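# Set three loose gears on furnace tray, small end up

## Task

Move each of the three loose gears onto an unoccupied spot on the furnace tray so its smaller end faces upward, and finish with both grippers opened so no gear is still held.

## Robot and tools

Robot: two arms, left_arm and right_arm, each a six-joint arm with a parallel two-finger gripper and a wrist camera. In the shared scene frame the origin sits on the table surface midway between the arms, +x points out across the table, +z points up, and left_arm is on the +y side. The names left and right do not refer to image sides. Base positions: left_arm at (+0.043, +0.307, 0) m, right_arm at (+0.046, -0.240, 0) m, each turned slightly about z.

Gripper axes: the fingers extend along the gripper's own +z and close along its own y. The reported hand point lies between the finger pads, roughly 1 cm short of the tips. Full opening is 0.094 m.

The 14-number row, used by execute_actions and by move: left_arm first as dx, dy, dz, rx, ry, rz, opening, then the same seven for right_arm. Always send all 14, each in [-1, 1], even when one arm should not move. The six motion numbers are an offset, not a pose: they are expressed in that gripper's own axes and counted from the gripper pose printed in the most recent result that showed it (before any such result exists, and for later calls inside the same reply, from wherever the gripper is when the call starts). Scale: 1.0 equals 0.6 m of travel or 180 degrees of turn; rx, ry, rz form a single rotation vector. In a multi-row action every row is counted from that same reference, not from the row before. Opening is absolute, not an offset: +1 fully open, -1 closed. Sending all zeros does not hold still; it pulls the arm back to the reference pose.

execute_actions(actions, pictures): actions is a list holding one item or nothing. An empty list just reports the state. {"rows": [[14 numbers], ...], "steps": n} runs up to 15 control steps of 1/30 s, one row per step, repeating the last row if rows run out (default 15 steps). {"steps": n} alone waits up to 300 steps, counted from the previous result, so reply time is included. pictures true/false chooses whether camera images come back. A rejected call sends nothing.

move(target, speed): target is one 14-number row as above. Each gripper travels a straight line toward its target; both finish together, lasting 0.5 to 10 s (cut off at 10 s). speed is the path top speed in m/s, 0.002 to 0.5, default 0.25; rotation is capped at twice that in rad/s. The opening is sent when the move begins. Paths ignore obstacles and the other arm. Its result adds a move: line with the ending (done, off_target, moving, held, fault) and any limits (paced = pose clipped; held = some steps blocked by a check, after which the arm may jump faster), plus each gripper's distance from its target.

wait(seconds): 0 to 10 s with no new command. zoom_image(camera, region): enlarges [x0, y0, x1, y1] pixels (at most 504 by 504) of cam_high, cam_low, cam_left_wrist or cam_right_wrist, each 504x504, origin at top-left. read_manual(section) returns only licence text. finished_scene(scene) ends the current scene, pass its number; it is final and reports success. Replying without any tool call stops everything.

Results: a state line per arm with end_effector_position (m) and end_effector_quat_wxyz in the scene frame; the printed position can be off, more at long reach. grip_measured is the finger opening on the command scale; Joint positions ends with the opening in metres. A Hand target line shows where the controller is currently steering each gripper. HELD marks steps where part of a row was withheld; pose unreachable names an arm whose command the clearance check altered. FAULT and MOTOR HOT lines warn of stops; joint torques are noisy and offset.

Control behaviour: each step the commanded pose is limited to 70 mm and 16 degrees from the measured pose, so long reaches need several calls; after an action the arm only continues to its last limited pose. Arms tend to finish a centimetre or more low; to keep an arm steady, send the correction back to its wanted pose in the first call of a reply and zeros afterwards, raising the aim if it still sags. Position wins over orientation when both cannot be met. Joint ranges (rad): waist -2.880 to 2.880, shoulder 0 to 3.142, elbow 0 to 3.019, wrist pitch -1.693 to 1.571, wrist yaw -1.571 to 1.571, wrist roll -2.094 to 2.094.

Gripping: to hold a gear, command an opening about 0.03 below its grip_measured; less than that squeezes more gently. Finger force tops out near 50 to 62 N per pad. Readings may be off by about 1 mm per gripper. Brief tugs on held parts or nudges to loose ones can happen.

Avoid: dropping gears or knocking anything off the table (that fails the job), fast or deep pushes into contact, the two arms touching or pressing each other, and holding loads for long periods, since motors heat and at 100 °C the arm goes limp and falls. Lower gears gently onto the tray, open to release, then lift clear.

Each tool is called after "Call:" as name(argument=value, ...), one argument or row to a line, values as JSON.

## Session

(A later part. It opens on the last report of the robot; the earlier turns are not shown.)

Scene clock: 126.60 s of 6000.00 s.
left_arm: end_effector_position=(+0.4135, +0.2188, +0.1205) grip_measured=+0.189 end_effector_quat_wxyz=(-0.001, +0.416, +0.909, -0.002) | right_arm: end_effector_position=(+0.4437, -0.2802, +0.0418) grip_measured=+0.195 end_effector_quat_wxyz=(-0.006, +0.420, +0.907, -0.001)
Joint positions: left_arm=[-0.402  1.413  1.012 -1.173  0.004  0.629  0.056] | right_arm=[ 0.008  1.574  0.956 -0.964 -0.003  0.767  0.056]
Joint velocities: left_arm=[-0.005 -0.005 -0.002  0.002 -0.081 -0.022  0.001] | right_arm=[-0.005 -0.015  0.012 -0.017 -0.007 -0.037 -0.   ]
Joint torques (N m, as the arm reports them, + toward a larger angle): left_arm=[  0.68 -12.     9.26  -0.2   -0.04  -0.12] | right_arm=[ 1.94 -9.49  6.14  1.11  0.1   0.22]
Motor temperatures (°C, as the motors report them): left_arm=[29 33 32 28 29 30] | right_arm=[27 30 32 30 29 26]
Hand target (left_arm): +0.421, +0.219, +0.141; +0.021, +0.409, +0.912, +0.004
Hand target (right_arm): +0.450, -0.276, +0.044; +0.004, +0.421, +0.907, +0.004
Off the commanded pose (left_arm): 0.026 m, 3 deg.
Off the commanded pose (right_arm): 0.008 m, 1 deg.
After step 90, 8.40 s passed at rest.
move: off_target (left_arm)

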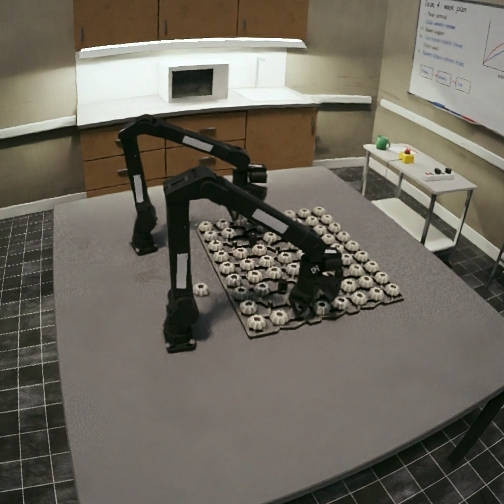

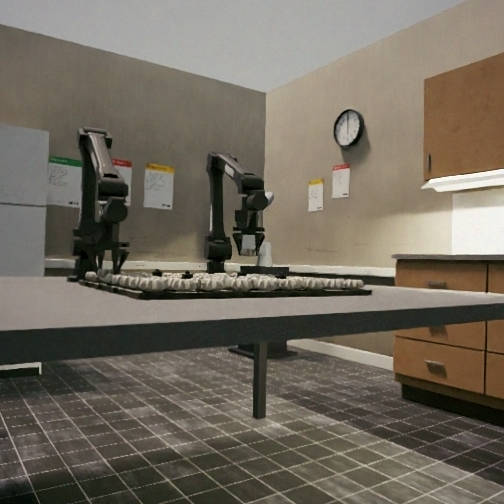

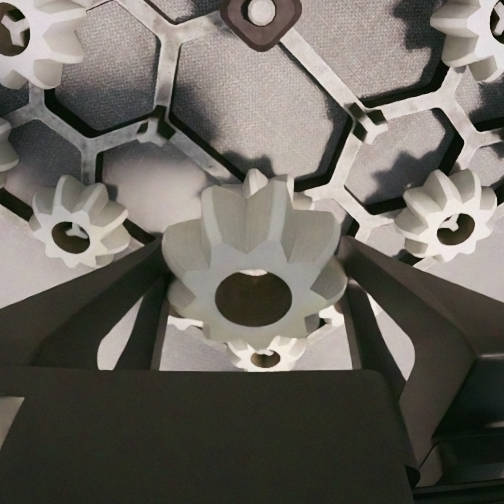

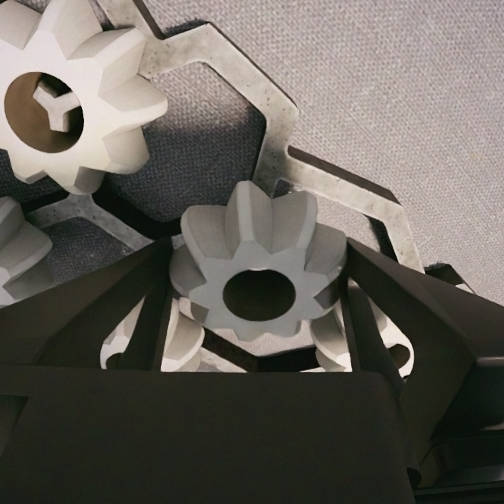

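Call:
move(
  target=[-0.038,-0.098,0.067,-0.0024,-0.002,0,0.15, 0,0.018,-0.003,-0.0054,-0.0045,0,0.15],
  speed=0.08,
)

Scene clock: 136.53 s of 6000.00 s.
left_arm: end_effector_position=(+0.3795, +0.1664, +0.0790) grip_measured=+0.189 end_effector_quat_wxyz=(-0.006, +0.421, +0.907, -0.002) | right_arm: end_effector_position=(+0.4439, -0.2773, +0.0401) grip_measured=+0.195 end_effector_quat_wxyz=(-0.007, +0.420, +0.907, -0.001)
Joint positions: left_arm=[-0.565  1.429  0.908 -1.061  0.004  0.476  0.056] | right_arm=[ 0.015  1.578  0.956 -0.962 -0.003  0.774  0.056]
Joint velocities: left_arm=[-0.005 -0.015  0.002 -0.002 -0.007 -0.022  0.001] | right_arm=[ 0.005 -0.015 -0.002 -0.002  0.007 -0.037 -0.   ]
Joint torques (N m, as the arm reports them, + toward a larger angle): left_arm=[-0.08 -9.32  7.31  0.73 -0.05 -0.11] | right_arm=[  2.22 -10.09   6.52   1.03   0.05   0.23]
Motor temperatures (°C, as the motors report them): left_arm=[29 33 32 28 29 30] | right_arm=[27 30 31 30 29 26]
Hand target (left_arm): +0.384, +0.164, +0.080; +0.003, +0.416, +0.909, -0.000
Hand target (right_arm): +0.452, -0.273, +0.043; +0.004, +0.420, +0.907, +0.004
Off the commanded pose (left_arm): 0.006 m, 1 deg.
Off the commanded pose (right_arm): 0.010 m, 1 deg.
After step 90, 5.63 s passed at rest.
move: done

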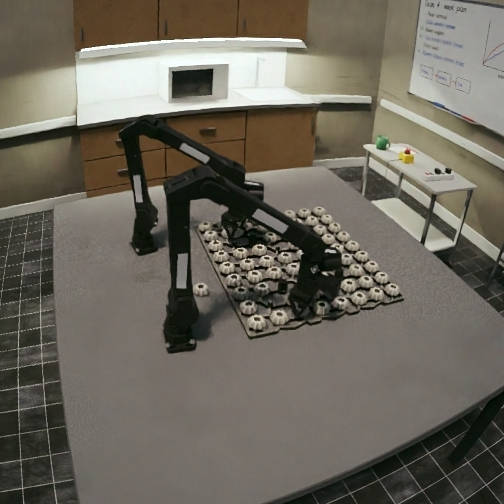

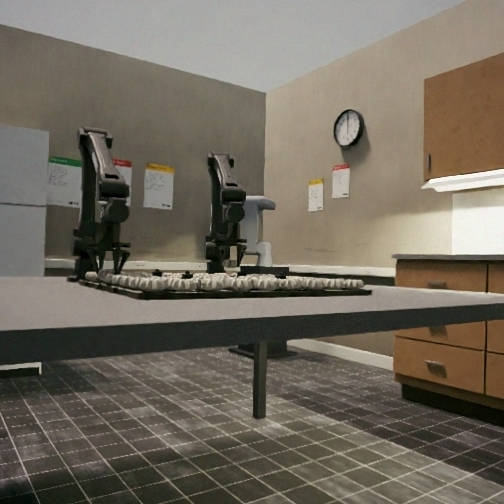

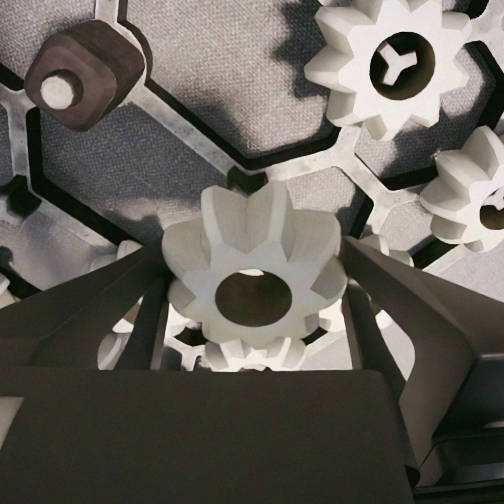

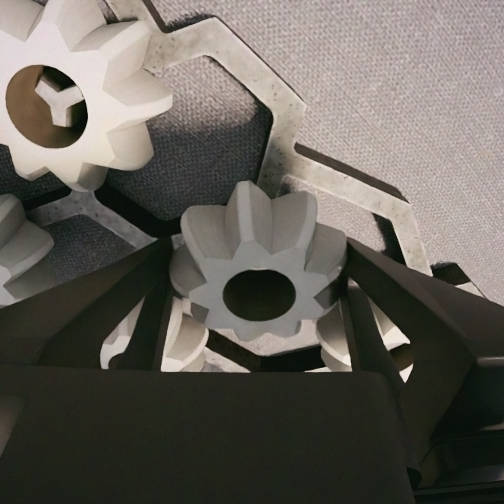

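Call:
move(
  target=[-0.012,0.008,0.048,-0.006,-0.005,0,0.15, -0.003,0.015,0.027,-0.0054,-0.0045,0,0.15],
  speed=0.03,
)

Scene clock: 141.87 s of 6000.00 s.
left_arm: end_effector_position=(+0.3832, +0.1660, +0.0500) grip_measured=+0.189 end_effector_quat_wxyz=(-0.002, +0.419, +0.908, +0.001) | right_arm: end_effector_position=(+0.4462, -0.2780, +0.0279) grip_measured=+0.195 end_effector_quat_wxyz=(-0.004, +0.420, +0.907, -0.002)
Joint positions: left_arm=[-0.565  1.48   0.872 -0.967 -0.003  0.472  0.056] | right_arm=[ 0.015  1.602  0.945 -0.924  0.     0.774  0.056]
Joint velocities: left_arm=[-0.024  0.005  0.002 -0.002 -0.022 -0.051  0.   ] | right_arm=[-0.005 -0.005 -0.012  0.002 -0.007 -0.007  0.   ]
Joint torques (N m, as the arm reports them, + toward a larger angle): left_arm=[ 0.3  -9.6   6.92  0.78 -0.06  0.  ] | right_arm=[ 1.89 -8.62  5.76  1.44 -0.02  0.25]
Motor temperatures (°C, as the motors report them): left_arm=[29 33 32 28 29 30] | right_arm=[27 30 31 30 29 26]
Hand target (left_arm): +0.388, +0.164, +0.050; +0.006, +0.421, +0.907, +0.003
Hand target (right_arm): +0.451, -0.273, +0.024; +0.003, +0.420, +0.908, +0.004
Off the commanded pose (left_arm): 0.005 m, 1 deg.
Off the commanded pose (right_arm): 0.009 m, 1 deg.
After step 90, 1.03 s passed at rest.
move: done

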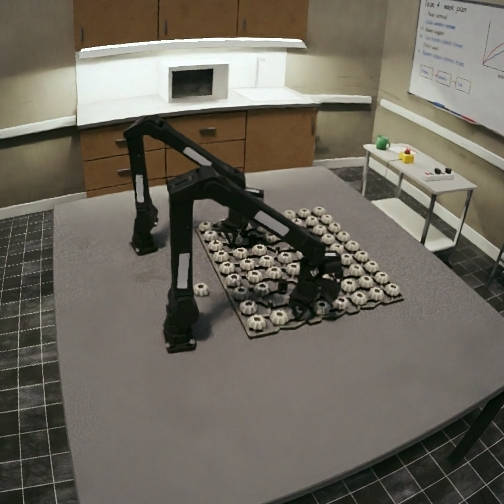

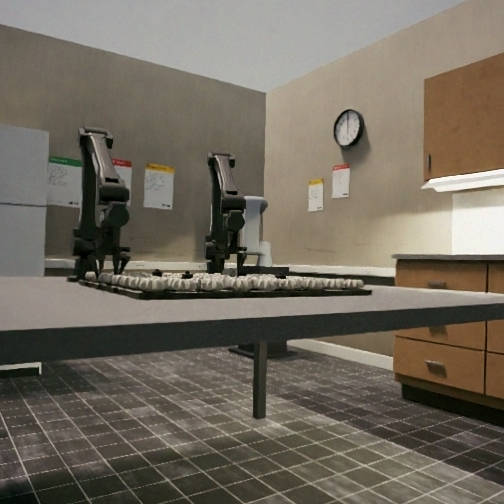

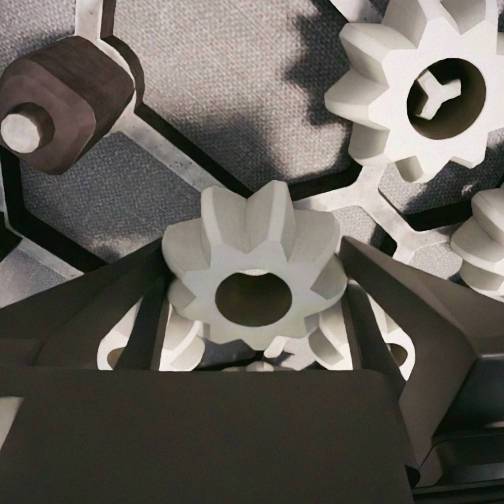

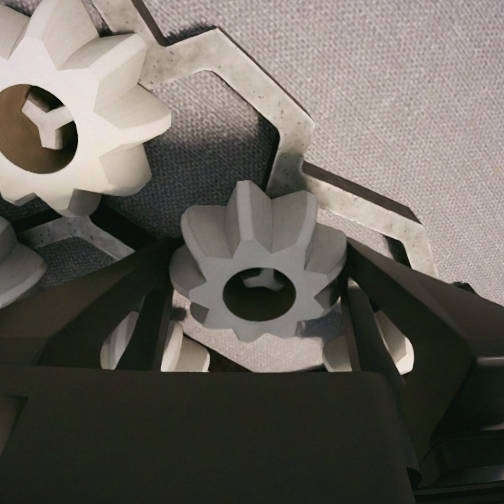

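Call:
move(
  target=[-0.008,0.007,0.038,-0.004,-0.0033,0,0.15, 0,0,0,0,0,0,0.45],
  speed=0.03,
)

Scene clock: 149.33 s of 6000.00 s.
left_arm: end_effector_position=(+0.3834, +0.1668, +0.0297) grip_measured=+0.189 end_effector_quat_wxyz=(-0.004, +0.419, +0.908, +0.004) | right_arm: end_effector_position=(+0.4462, -0.2781, +0.0279) grip_measured=+0.449 end_effector_quat_wxyz=(-0.004, +0.420, +0.907, -0.002)
Joint positions: left_arm=[-0.565  1.518  0.849 -0.909 -0.008  0.472  0.056] | right_arm=[ 0.015  1.602  0.945 -0.924  0.001  0.774  0.068]
Joint velocities: left_arm=[-0.015  0.005  0.002  0.007  0.022  0.022  0.   ] | right_arm=[ 0.005  0.005 -0.017  0.007  0.022  0.066 -0.002]
Joint torques (N m, as the arm reports them, + toward a larger angle): left_arm=[ 0.54 -9.28  6.53  1.12 -0.02  0.  ] | right_arm=[ 0.92 -9.43  5.82  0.51  0.12  0.07]
Motor temperatures (°C, as the motors report them): left_arm=[29 32 31 28 29 30] | right_arm=[27 30 31 30 29 26]
Hand target (left_arm): +0.390, +0.165, +0.028; +0.005, +0.419, +0.908, +0.005
Hand target (right_arm): +0.446, -0.278, +0.028; -0.004, +0.420, +0.907, -0.002
Off the commanded pose (left_arm): 0.007 m, 1 deg.
Off the commanded pose (right_arm): 0.000 m, 0 deg.
After step 90, 3.43 s passed at rest.
move: done

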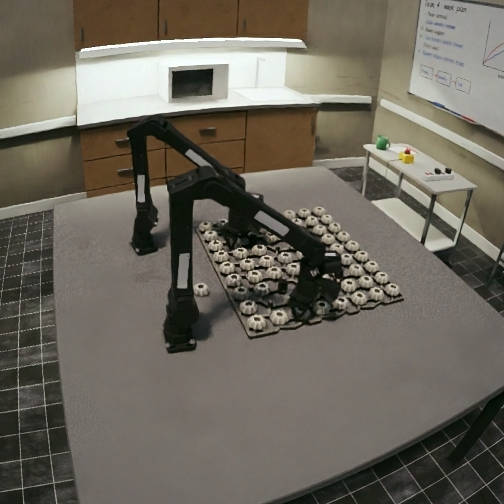

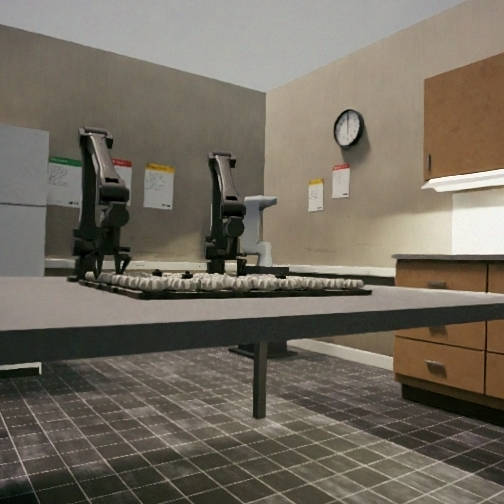

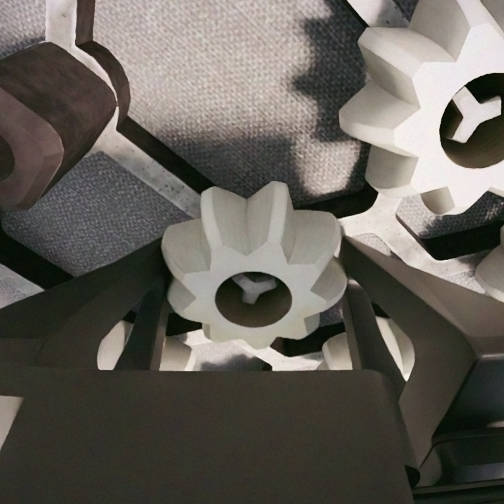

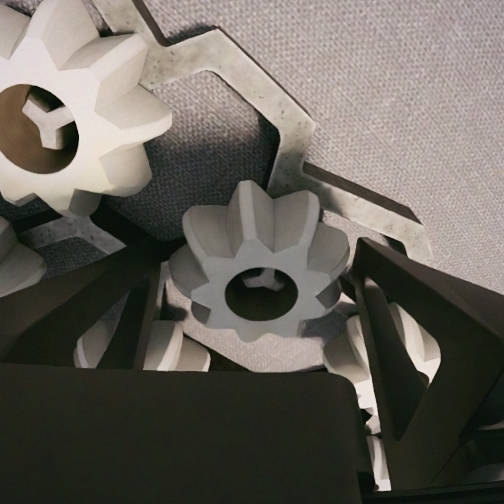

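Call:
execute_actions(
  actions=[
    {"rows": [[0,0,0,0,0,0,0.75, 0,0,0,0,0,0,0.75]], "steps": 10},
  ],
  pictures=false,
)

Call:
move(
  target=[-0.04,0.02,-0.16,-0.012,-0.008,0,0.75, -0.027,0.032,-0.16,-0.012,-0.010,0,0.75],
  speed=0.1,
)

Scene clock: 160.57 s of 6000.00 s.
left_arm: end_effector_position=(+0.3834, +0.1668, +0.0297) grip_measured=+0.748 end_effector_quat_wxyz=(-0.004, +0.419, +0.908, +0.004) | right_arm: end_effector_position=(+0.4462, -0.2781, +0.0279) grip_measured=+0.749 end_effector_quat_wxyz=(-0.004, +0.420, +0.907, -0.002)
Joint positions: left_arm=[-0.565  1.518  0.849 -0.909 -0.008  0.472  0.082] | right_arm=[ 0.015  1.602  0.945 -0.924  0.001  0.774  0.082]
Joint velocities: left_arm=[-0.005 -0.005  0.002  0.012 -0.081 -0.007 -0.002] | right_arm=[-0.005  0.015  0.017 -0.002 -0.007 -0.022 -0.001]
Joint torques (N m, as the arm reports them, + toward a larger angle): left_arm=[ 0.32 -9.82  6.11  0.27  0.05 -0.02] | right_arm=[ 1.24 -9.75  5.75  0.59  0.19  0.11]
Motor temperatures (°C, as the motors report them): left_arm=[29 32 31 28 29 30] | right_arm=[27 30 31 30 29 26]
Hand target (left_arm): +0.383, +0.167, +0.030; -0.004, +0.419, +0.908, +0.004
Hand target (right_arm): +0.446, -0.278, +0.028; -0.004, +0.420, +0.907, -0.002
Off the commanded pose (left_arm): 0.000 m, 0 deg.
Off the commanded pose (right_arm): 0.000 m, 0 deg.
Steps of this call (steps 1 to 90: nothing new was sent; then 7.90 s passed at rest; steps 91 to 100: all 10 steps of this action). Readings (end_effector_position):
91: left_arm (+0.3834, +0.1668, +0.0297) | right_arm (+0.4462, -0.2781, +0.0279)
92: left_arm (+0.3834, +0.1668, +0.0297) | right_arm (+0.4462, -0.2781, +0.0279)
94: left_arm (+0.3834, +0.1668, +0.0297) | right_arm (+0.4462, -0.2781, +0.0279)
98: left_arm (+0.3834, +0.1668, +0.0297) | right_arm (+0.4462, -0.2781, +0.0279)
100: the state above

Scene clock: 162.20 s of 6000.00 s.
left_arm: end_effector_position=(+0.3915, +0.1649, +0.1032) grip_measured=+0.748 end_effector_quat_wxyz=(-0.010, +0.420, +0.907, +0.013) | right_arm: end_effector_position=(+0.4519, -0.2782, +0.0970) grip_measured=+0.749 end_effector_quat_wxyz=(-0.010, +0.420, +0.907, -0.002)
Joint positions: left_arm=[-0.57   1.431  0.981 -1.14  -0.027  0.469  0.082] | right_arm=[ 0.015  1.519  1.059 -1.131 -0.002  0.774  0.082]
Joint velocities: left_arm=[ 0.024 -0.015  0.002  0.012 -0.037 -0.022 -0.   ] | right_arm=[-0.005 -0.015  0.007 -0.007  0.022  0.022 -0.   ]
Joint torques (N m, as the arm reports them, + toward a larger angle): left_arm=[ -0.31 -11.59  10.65  -0.22  -0.07  -0.14] | right_arm=[  1.28 -11.11  10.1    0.11   0.06   0.13]
Motor temperatures (°C, as the motors report them): left_arm=[29 32 31 28 29 30] | right_arm=[27 30 31 30 29 26]
Hand target (left_arm): +0.407, +0.155, +0.125; +0.016, +0.419, +0.908, +0.015
Hand target (right_arm): +0.472, -0.277, +0.123; +0.018, +0.420, +0.907, +0.009
Off the commanded pose (left_arm): 0.030 m, 3 deg.
Off the commanded pose (right_arm): 0.033 m, 3 deg.
move: off_target (left_arm, right_arm)

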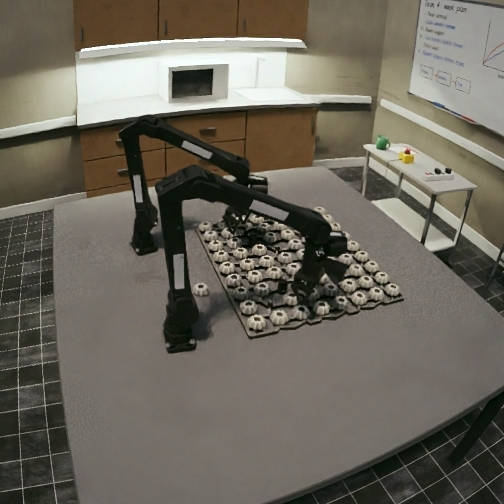

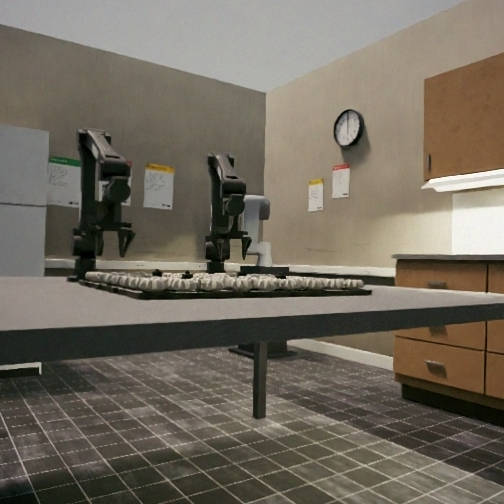

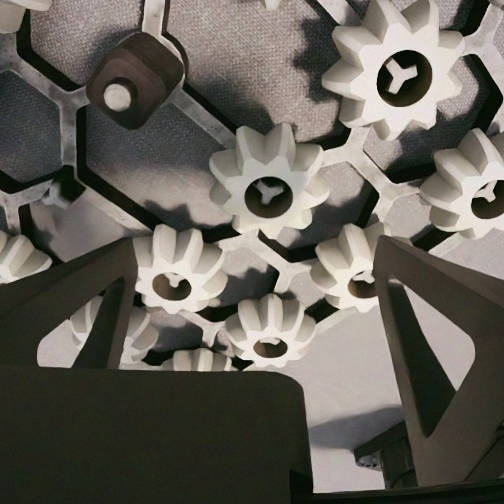

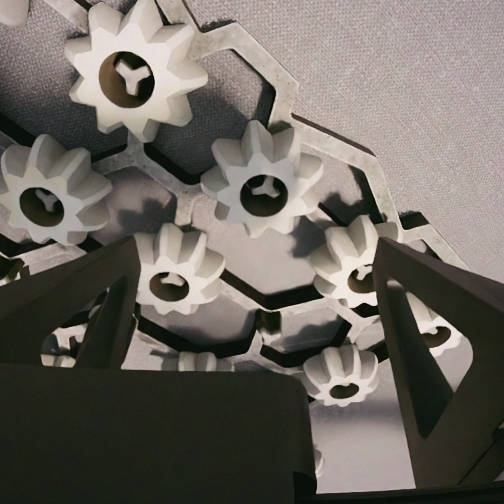

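Call:
move(
  target=[-0.051,-0.489,-0.02,0.008,-0.018,0,1, 0,0,0,0,0,0,0.75],
  speed=0.25,
)

Scene clock: 171.53 s of 6000.00 s.
left_arm: end_effector_position=(+0.1768, -0.0233, +0.0921) grip_measured=+1.000 end_effector_quat_wxyz=(-0.014, +0.429, +0.903, +0.010) | right_arm: end_effector_position=(+0.4519, -0.2782, +0.0970) grip_measured=+0.749 end_effector_quat_wxyz=(-0.010, +0.420, +0.907, -0.002)
Joint positions: left_arm=[-1.355  1.405  0.922 -1.122  0.005 -0.296  0.094] | right_arm=[ 0.015  1.519  1.059 -1.131 -0.002  0.774  0.082]
Joint velocities: left_arm=[ 0.005 -0.015 -0.012  0.002  0.037 -0.037  0.   ] | right_arm=[-0.005  0.005 -0.012 -0.012 -0.051 -0.022  0.001]
Joint torques (N m, as the arm reports them, + toward a larger angle): left_arm=[ 1.   -8.32 10.75  0.6  -0.11 -0.15] | right_arm=[ 0.58 -8.77  6.52  0.49  0.18  0.09]
Motor temperatures (°C, as the motors report them): left_arm=[29 32 32 28 29 30] | right_arm=[27 31 32 30 29 26]
Hand target (left_arm): +0.190, -0.046, +0.108; +0.008, +0.420, +0.907, -0.008
Hand target (right_arm): +0.452, -0.278, +0.097; -0.010, +0.420, +0.907, -0.002
Off the commanded pose (left_arm): 0.033 m, 4 deg.
Off the commanded pose (right_arm): 0.000 m, 0 deg.
After step 90, 4.53 s passed at rest.
move: off_target (left_arm)

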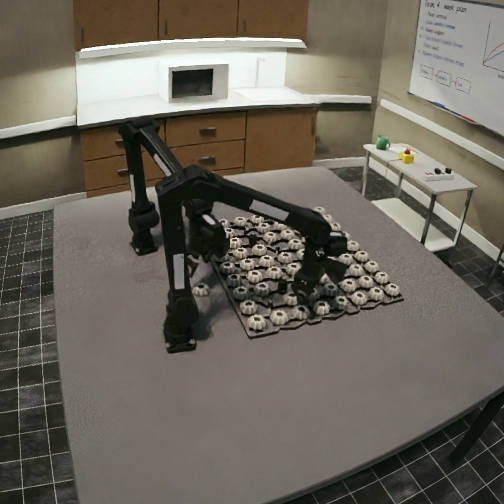

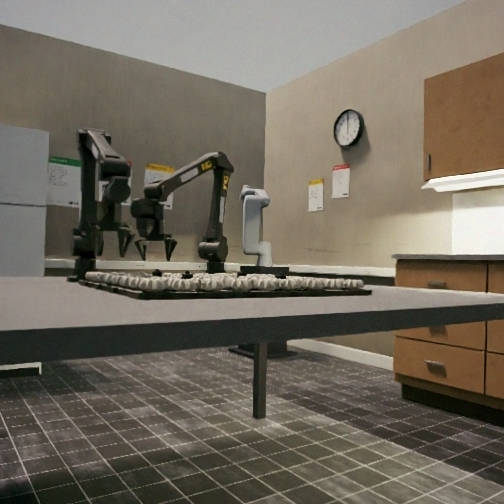

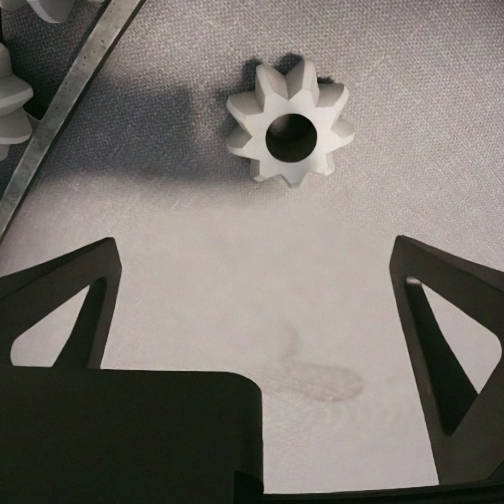

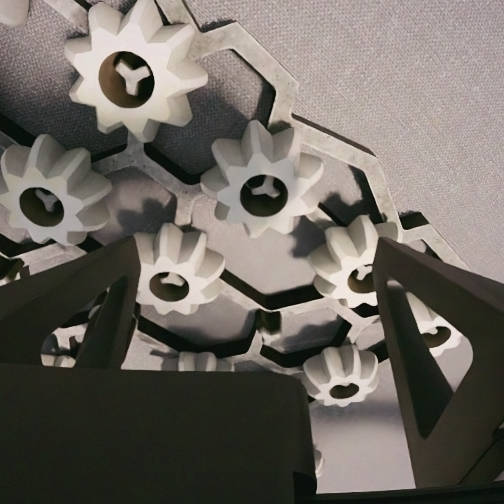

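Call:
move(
  target=[-0.048,-0.027,0.087,0.003,-0.0144,0,1, 0,0,0,0,0,0,0.75],
  speed=0.1,
)

Scene clock: 177.37 s of 6000.00 s.
left_arm: end_effector_position=(+0.1847, -0.0531, +0.0440) grip_measured=+1.000 end_effector_quat_wxyz=(+0.003, +0.430, +0.903, -0.005) | right_arm: end_effector_position=(+0.4519, -0.2782, +0.0970) grip_measured=+0.749 end_effector_quat_wxyz=(-0.010, +0.420, +0.907, -0.002)
Joint positions: left_arm=[-1.366  1.527  0.906 -0.939  0.004 -0.305  0.094] | right_arm=[ 0.015  1.519  1.059 -1.131 -0.002  0.774  0.082]
Joint velocities: left_arm=[-0.015 -0.005  0.002  0.012 -0.022  0.125  0.   ] | right_arm=[ 0.005  0.005  0.012  0.007  0.007 -0.081  0.   ]
Joint torques (N m, as the arm reports them, + toward a larger angle): left_arm=[-0.58 -9.66  6.3   0.7  -0.11 -0.16] | right_arm=[ 0.76 -9.46  6.5   0.57  0.18  0.09]
Motor temperatures (°C, as the motors report them): left_arm=[29 32 33 28 29 30] | right_arm=[27 31 32 30 29 26]
Hand target (left_arm): +0.182, -0.054, +0.039; +0.004, +0.429, +0.903, -0.004
Hand target (right_arm): +0.452, -0.278, +0.097; -0.010, +0.420, +0.907, -0.002
Off the commanded pose (left_arm): 0.006 m, 0 deg.
Off the commanded pose (right_arm): 0.000 m, 0 deg.
After step 90, 1.87 s passed at rest.
move: done

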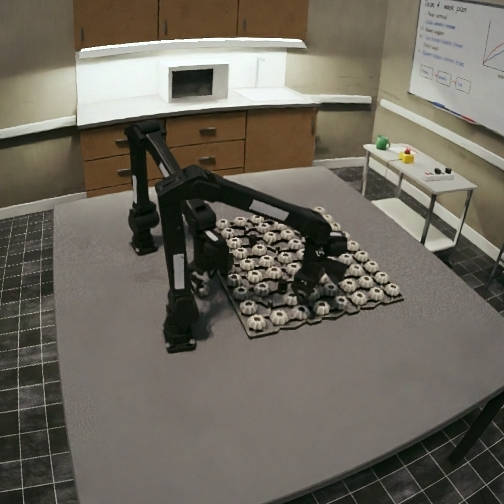

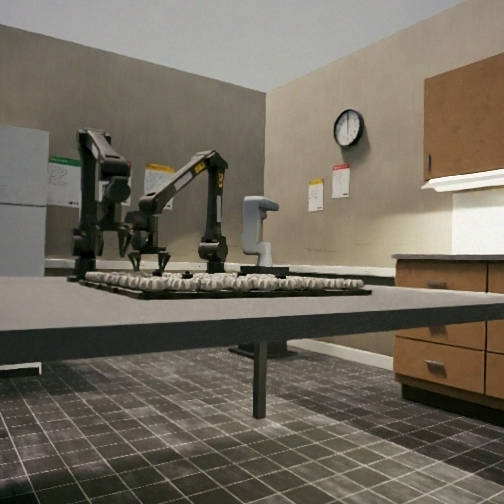

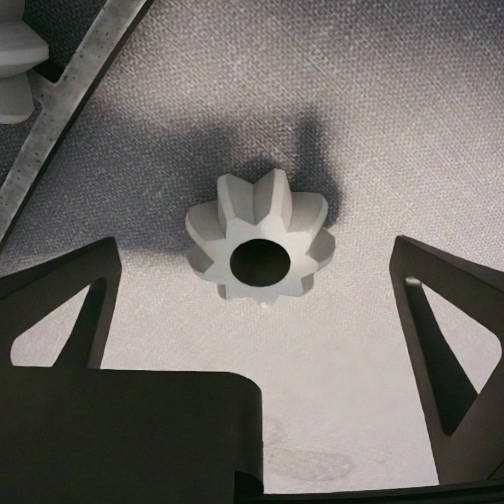

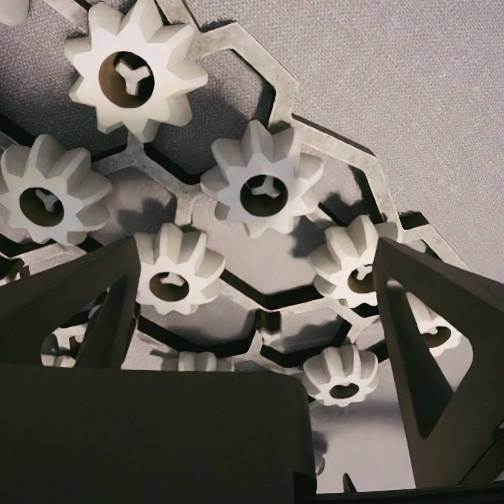

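Call:
move(
  target=[0.017,-0.003,0.055,0,0,0,0.6, 0,0,0,0,0,0,0.75],
  speed=0.05,
)

Scene clock: 181.33 s of 6000.00 s.
left_arm: end_effector_position=(+0.1805, -0.0457, +0.0170) grip_measured=+0.602 end_effector_quat_wxyz=(+0.004, +0.430, +0.903, -0.007) | right_arm: end_effector_position=(+0.4519, -0.2782, +0.0970) grip_measured=+0.749 end_effector_quat_wxyz=(-0.010, +0.420, +0.907, -0.002)
Joint positions: left_arm=[-1.369  1.554  0.849 -0.851  0.004 -0.308  0.075] | right_arm=[ 0.015  1.519  1.059 -1.131 -0.002  0.774  0.082]
Joint velocities: left_arm=[-0.005 -0.005  0.017  0.002 -0.051 -0.022 -0.001] | right_arm=[ 0.005 -0.005  0.002 -0.002 -0.007 -0.037  0.001]
Joint torques (N m, as the arm reports them, + toward a larger angle): left_arm=[-0.36 -9.36  5.8   0.81 -0.02 -0.14] | right_arm=[ 1.05 -9.48  6.55  0.48  0.2   0.08]
Motor temperatures (°C, as the motors report them): left_arm=[29 32 32 28 29 30] | right_arm=[27 31 31 30 29 26]
Hand target (left_arm): +0.177, -0.047, +0.011; +0.003, +0.430, +0.903, -0.005
Hand target (right_arm): +0.452, -0.278, +0.097; -0.010, +0.420, +0.907, -0.002
Off the commanded pose (left_arm): 0.007 m, 0 deg.
Off the commanded pose (right_arm): 0.000 m, 0 deg.
move: done

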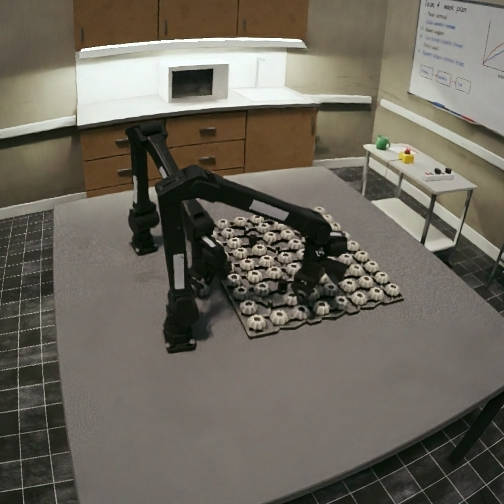

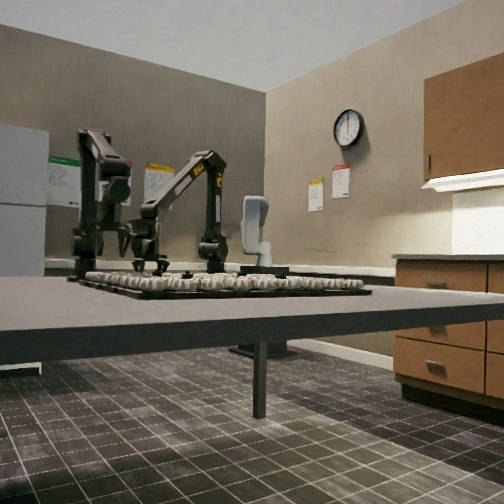

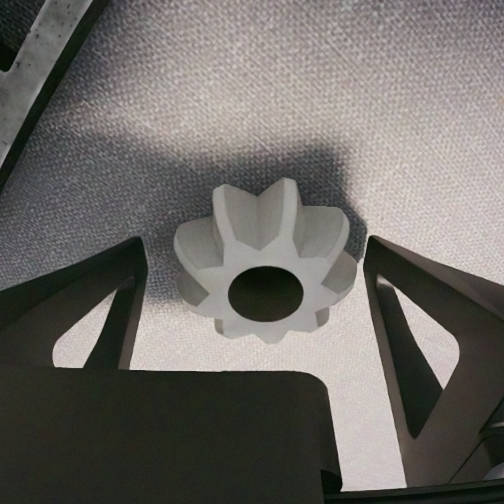

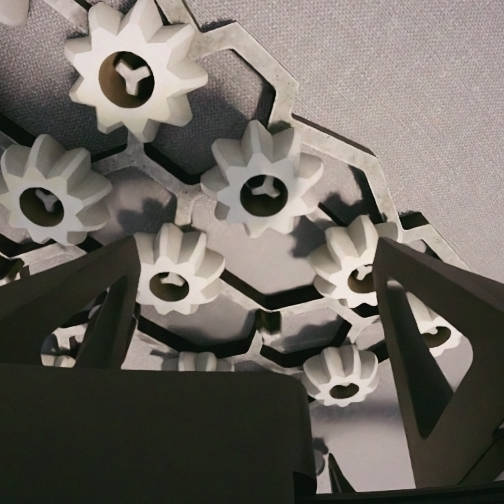

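Call:
execute_actions(
  actions=[
    {"rows": [[0,0,0,0,0,0,0.15, 0,0,0,0,0,0,0.75]], "steps": 12},
  ],
  pictures=false,
)

Call:
move(
  target=[-0.03,-0.01,-0.2,0.004,-0.012,0,0.15, 0,0,0,0,0,0,0.75],
  speed=0.15,
)

Scene clock: 184.97 s of 6000.00 s.
left_arm: end_effector_position=(+0.1803, -0.0458, +0.0170) grip_measured=+0.187 end_effector_quat_wxyz=(+0.004, +0.430, +0.903, -0.007) | right_arm: end_effector_position=(+0.4519, -0.2782, +0.0970) grip_measured=+0.749 end_effector_quat_wxyz=(-0.010, +0.420, +0.907, -0.002)
Joint positions: left_arm=[-1.37   1.554  0.849 -0.851  0.004 -0.308  0.056] | right_arm=[ 0.015  1.519  1.059 -1.131 -0.002  0.774  0.082]
Joint velocities: left_arm=[-0.005 -0.005  0.012 -0.007 -0.007  0.007  0.002] | right_arm=[-0.005  0.005  0.012 -0.007 -0.022  0.037  0.001]
Joint torques (N m, as the arm reports them, + toward a larger angle): left_arm=[  0.52 -10.38   6.18   0.28  -0.02  -0.02] | right_arm=[ 1.22 -9.68  6.52  0.69  0.21  0.08]
Motor temperatures (°C, as the motors report them): left_arm=[29 32 32 28 29 30] | right_arm=[27 31 31 30 29 26]
Hand target (left_arm): +0.180, -0.046, +0.017; +0.004, +0.430, +0.903, -0.007
Hand target (right_arm): +0.452, -0.278, +0.097; -0.010, +0.420, +0.907, -0.002
Off the commanded pose (left_arm): 0.000 m, 0 deg.
Off the commanded pose (right_arm): 0.000 m, 0 deg.
Steps of this call (steps 1 to 90: nothing new was sent; then 0.23 s passed at rest; steps 91 to 102: all 12 steps of this action). Readings (end_effector_position):
91: left_arm (+0.1805, -0.0457, +0.0170) | right_arm (+0.4519, -0.2782, +0.0970)
92: left_arm (+0.1804, -0.0458, +0.0170) | right_arm (+0.4519, -0.2782, +0.0970)
94: left_arm (+0.1803, -0.0458, +0.0170) | right_arm (+0.4519, -0.2782, +0.0970)
98: left_arm (+0.1803, -0.0458, +0.0170) | right_arm (+0.4519, -0.2782, +0.0970)
102: the state above

Scene clock: 186.43 s of 6000.00 s.
left_arm: end_effector_position=(+0.1778, -0.0394, +0.1075) grip_measured=+0.187 end_effector_quat_wxyz=(-0.007, +0.430, +0.903, +0.004) | right_arm: end_effector_position=(+0.4519, -0.2782, +0.0970) grip_measured=+0.749 end_effector_quat_wxyz=(-0.010, +0.420, +0.907, -0.002)
Joint positions: left_arm=[-1.37   1.412  0.974 -1.148  0.004 -0.308  0.056] | right_arm=[ 0.015  1.519  1.059 -1.131 -0.002  0.774  0.082]
Joint velocities: left_arm=[-0.005 -0.005 -0.012  0.002  0.022 -0.007  0.   ] | right_arm=[ 0.005 -0.005  0.007 -0.002  0.051  0.051 -0.   ]
Joint torques (N m, as the arm reports them, + toward a larger angle): left_arm=[  0.25 -11.88  11.57  -0.19   0.    -0.04] | right_arm=[ 0.54 -9.68  6.58  0.37  0.19  0.13]
Motor temperatures (°C, as the motors report them): left_arm=[29 32 32 28 29 30] | right_arm=[27 31 31 30 29 26]
Hand target (left_arm): +0.185, -0.060, +0.137; +0.019, +0.430, +0.902, -0.021
Hand target (right_arm): +0.452, -0.278, +0.097; -0.010, +0.420, +0.907, -0.002
Off the commanded pose (left_arm): 0.038 m, 4 deg.
Off the commanded pose (right_arm): 0.000 m, 0 deg.
move: off_target (left_arm)

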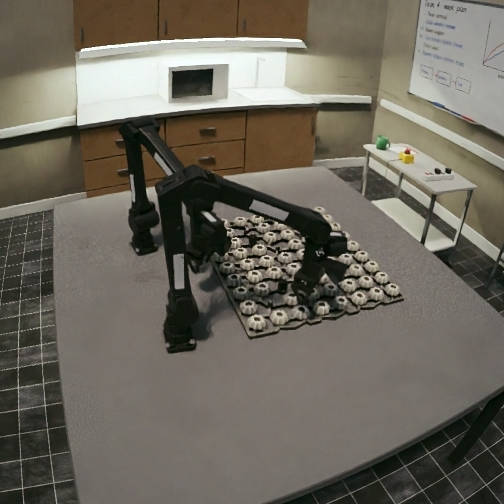

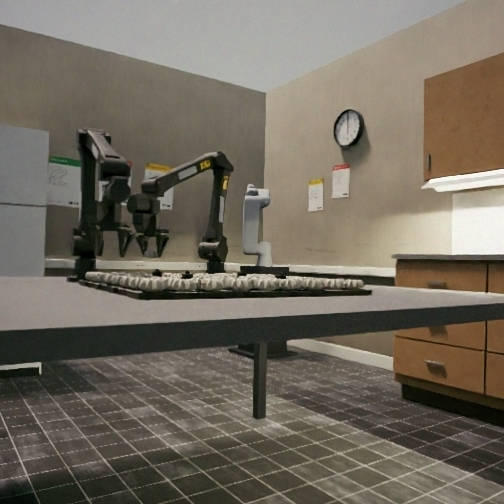

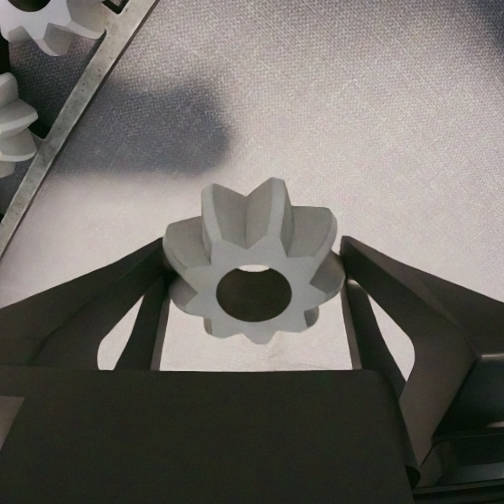

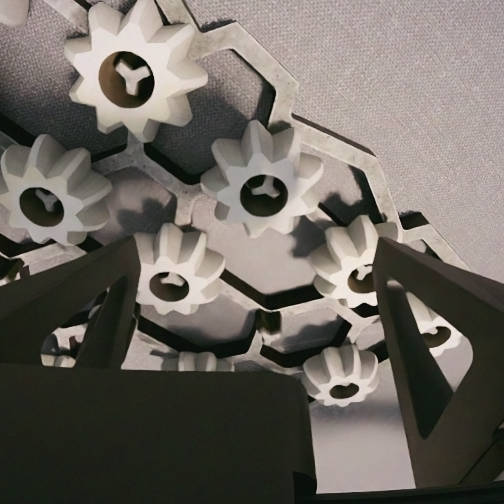

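Call:
move(
  target=[0.0305,0.689,-0.0375,-0.0114,-0.0183,0,0.15, 0,0,0,0,0,0,0.75],
  speed=0.25,
)

Scene clock: 191.43 s of 6000.00 s.
left_arm: end_effector_position=(+0.4601, +0.2405, +0.1106) grip_measured=+0.187 end_effector_quat_wxyz=(+0.002, +0.422, +0.907, -0.001) | right_arm: end_effector_position=(+0.4519, -0.2782, +0.0970) grip_measured=+0.749 end_effector_quat_wxyz=(-0.010, +0.420, +0.907, -0.002)
Joint positions: left_arm=[-0.327  1.524  1.105 -1.148  0.004  0.716  0.056] | right_arm=[ 0.015  1.519  1.059 -1.131 -0.002  0.774  0.082]
Joint velocities: left_arm=[-0.005 -0.005  0.007  0.002 -0.11   0.022  0.   ] | right_arm=[-0.015 -0.005 -0.022  0.002  0.066 -0.051 -0.001]
Joint torques (N m, as the arm reports them, + toward a larger angle): left_arm=[ -0.37 -10.91  11.68   0.     0.16   0.08] | right_arm=[ 0.76 -9.05  6.54  0.46  0.18  0.09]
Motor temperatures (°C, as the motors report them): left_arm=[29 33 33 28 29 30] | right_arm=[27 31 31 30 29 26]
Hand target (left_arm): +0.483, +0.233, +0.135; +0.032, +0.430, +0.902, +0.006
Hand target (right_arm): +0.452, -0.278, +0.097; -0.010, +0.420, +0.907, -0.002
Off the commanded pose (left_arm): 0.034 m, 3 deg.
Off the commanded pose (right_arm): 0.000 m, 0 deg.
move: off_target (left_arm)

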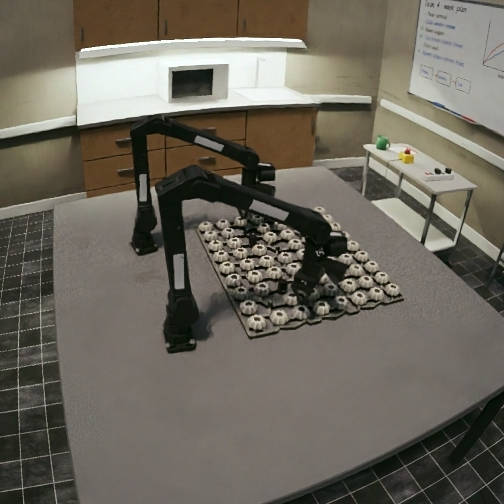

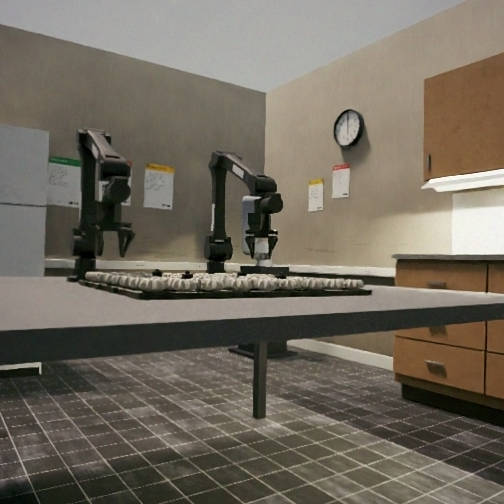

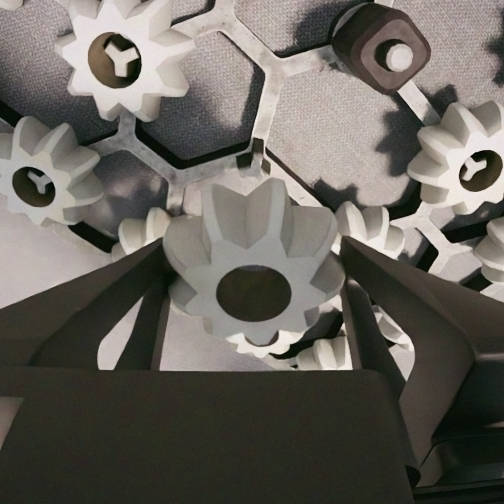

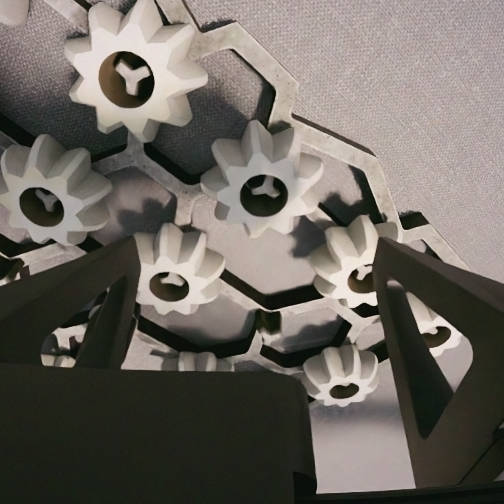

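Call:
move(
  target=[-0.0175,0.0025,0.093,-0.0034,-0.0029,0,0.15, 0,0,0,0,0,0,0.75],
  speed=0.08,
)

Scene clock: 196.40 s of 6000.00 s.
left_arm: end_effector_position=(+0.4633, +0.2378, +0.0524) grip_measured=+0.187 end_effector_quat_wxyz=(-0.001, +0.422, +0.906, -0.002) | right_arm: end_effector_position=(+0.4519, -0.2782, +0.0970) grip_measured=+0.749 end_effector_quat_wxyz=(-0.010, +0.420, +0.907, -0.002)
Joint positions: left_arm=[-0.332  1.613  1.038 -1.     0.004  0.712  0.056] | right_arm=[ 0.015  1.519  1.059 -1.131 -0.002  0.774  0.082]
Joint velocities: left_arm=[ 0.015 -0.005  0.012  0.002 -0.022 -0.051  0.001] | right_arm=[-0.015 -0.015  0.007 -0.007 -0.066 -0.066 -0.   ]
Joint torques (N m, as the arm reports them, + toward a larger angle): left_arm=[  0.02 -13.11   7.07   0.71   0.    -0.11] | right_arm=[ 0.71 -9.61  6.51  0.49  0.15  0.08]
Motor temperatures (°C, as the motors report them): left_arm=[29 33 33 28 29 30] | right_arm=[27 31 31 30 29 26]
Hand target (left_arm): +0.468, +0.234, +0.055; +0.008, +0.422, +0.907, +0.001
Hand target (right_arm): +0.452, -0.278, +0.097; -0.010, +0.420, +0.907, -0.002
Off the commanded pose (left_arm): 0.007 m, 1 deg.
Off the commanded pose (right_arm): 0.000 m, 0 deg.
After step 90, 0.87 s passed at rest.
move: done

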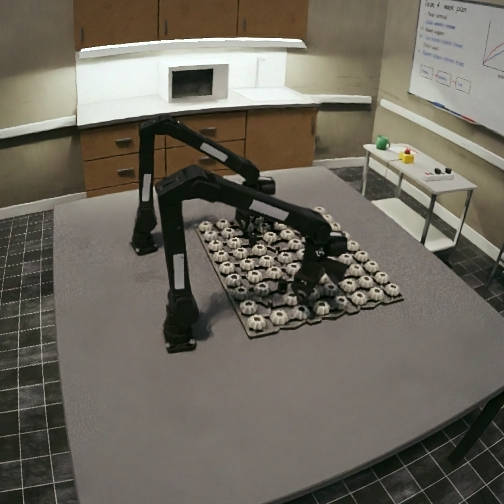

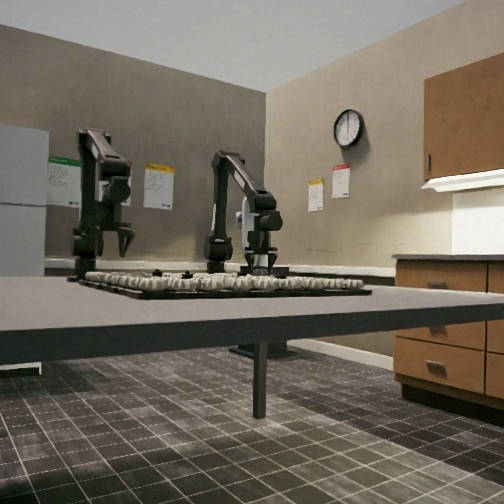

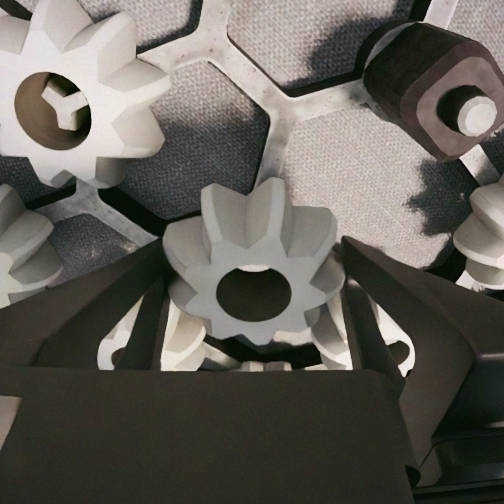

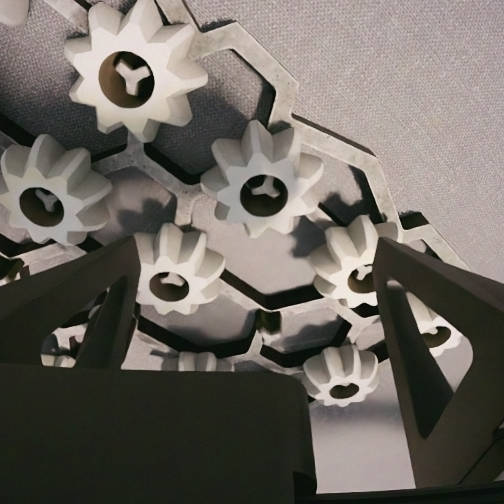

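Call:
move(
  target=[-0.010,0.002,0.038,-0.0045,-0.0037,0,0.15, 0,0,0,0,0,0,0.75],
  speed=0.03,
)

Scene clock: 200.43 s of 6000.00 s.
left_arm: end_effector_position=(+0.4627, +0.2382, +0.0330) grip_measured=+0.187 end_effector_quat_wxyz=(-0.001, +0.422, +0.907, -0.002) | right_arm: end_effector_position=(+0.4519, -0.2782, +0.0970) grip_measured=+0.749 end_effector_quat_wxyz=(-0.010, +0.420, +0.907, -0.002)
Joint positions: left_arm=[-0.332  1.642  1.014 -0.946  0.002  0.711  0.056] | right_arm=[ 0.015  1.519  1.059 -1.131 -0.002  0.774  0.082]
Joint velocities: left_arm=[-0.005 -0.015 -0.007  0.012  0.022 -0.022 -0.   ] | right_arm=[ 0.024 -0.015 -0.012  0.012  0.081 -0.037  0.   ]
Joint torques (N m, as the arm reports them, + toward a larger angle): left_arm=[ -0.19 -11.48   6.56   1.15   0.01  -0.09] | right_arm=[ 0.36 -9.15  6.39  0.42  0.2   0.09]
Motor temperatures (°C, as the motors report them): left_arm=[29 33 33 28 29 30] | right_arm=[27 31 31 30 29 26]
Hand target (left_arm): +0.468, +0.234, +0.030; +0.007, +0.422, +0.906, +0.002
Hand target (right_arm): +0.452, -0.278, +0.097; -0.010, +0.420, +0.907, -0.002
Off the commanded pose (left_arm): 0.008 m, 1 deg.
Off the commanded pose (right_arm): 0.000 m, 0 deg.
After step 90, 0.03 s passed at rest.
move: done

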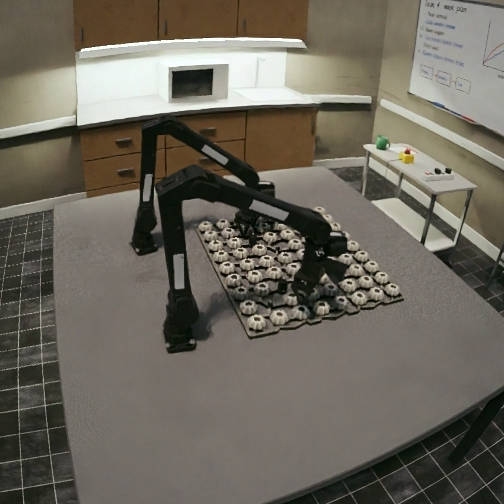

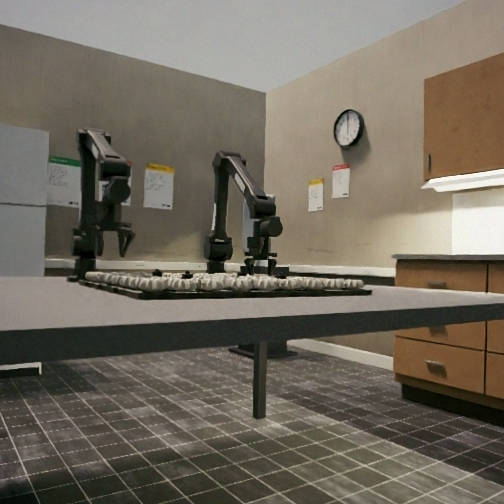

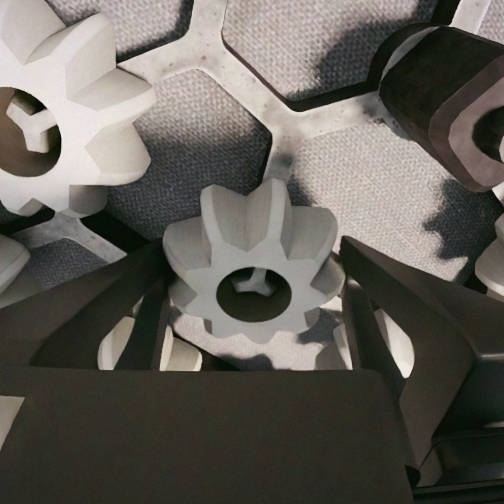

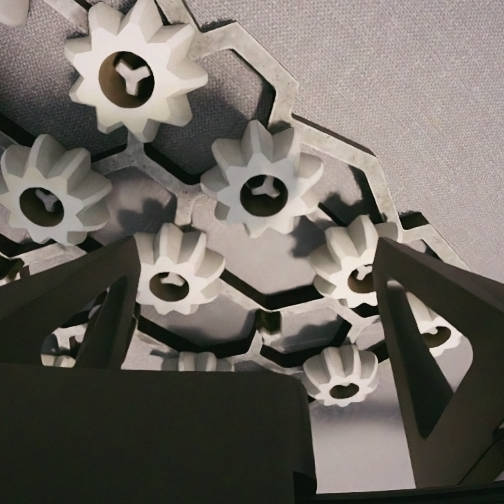

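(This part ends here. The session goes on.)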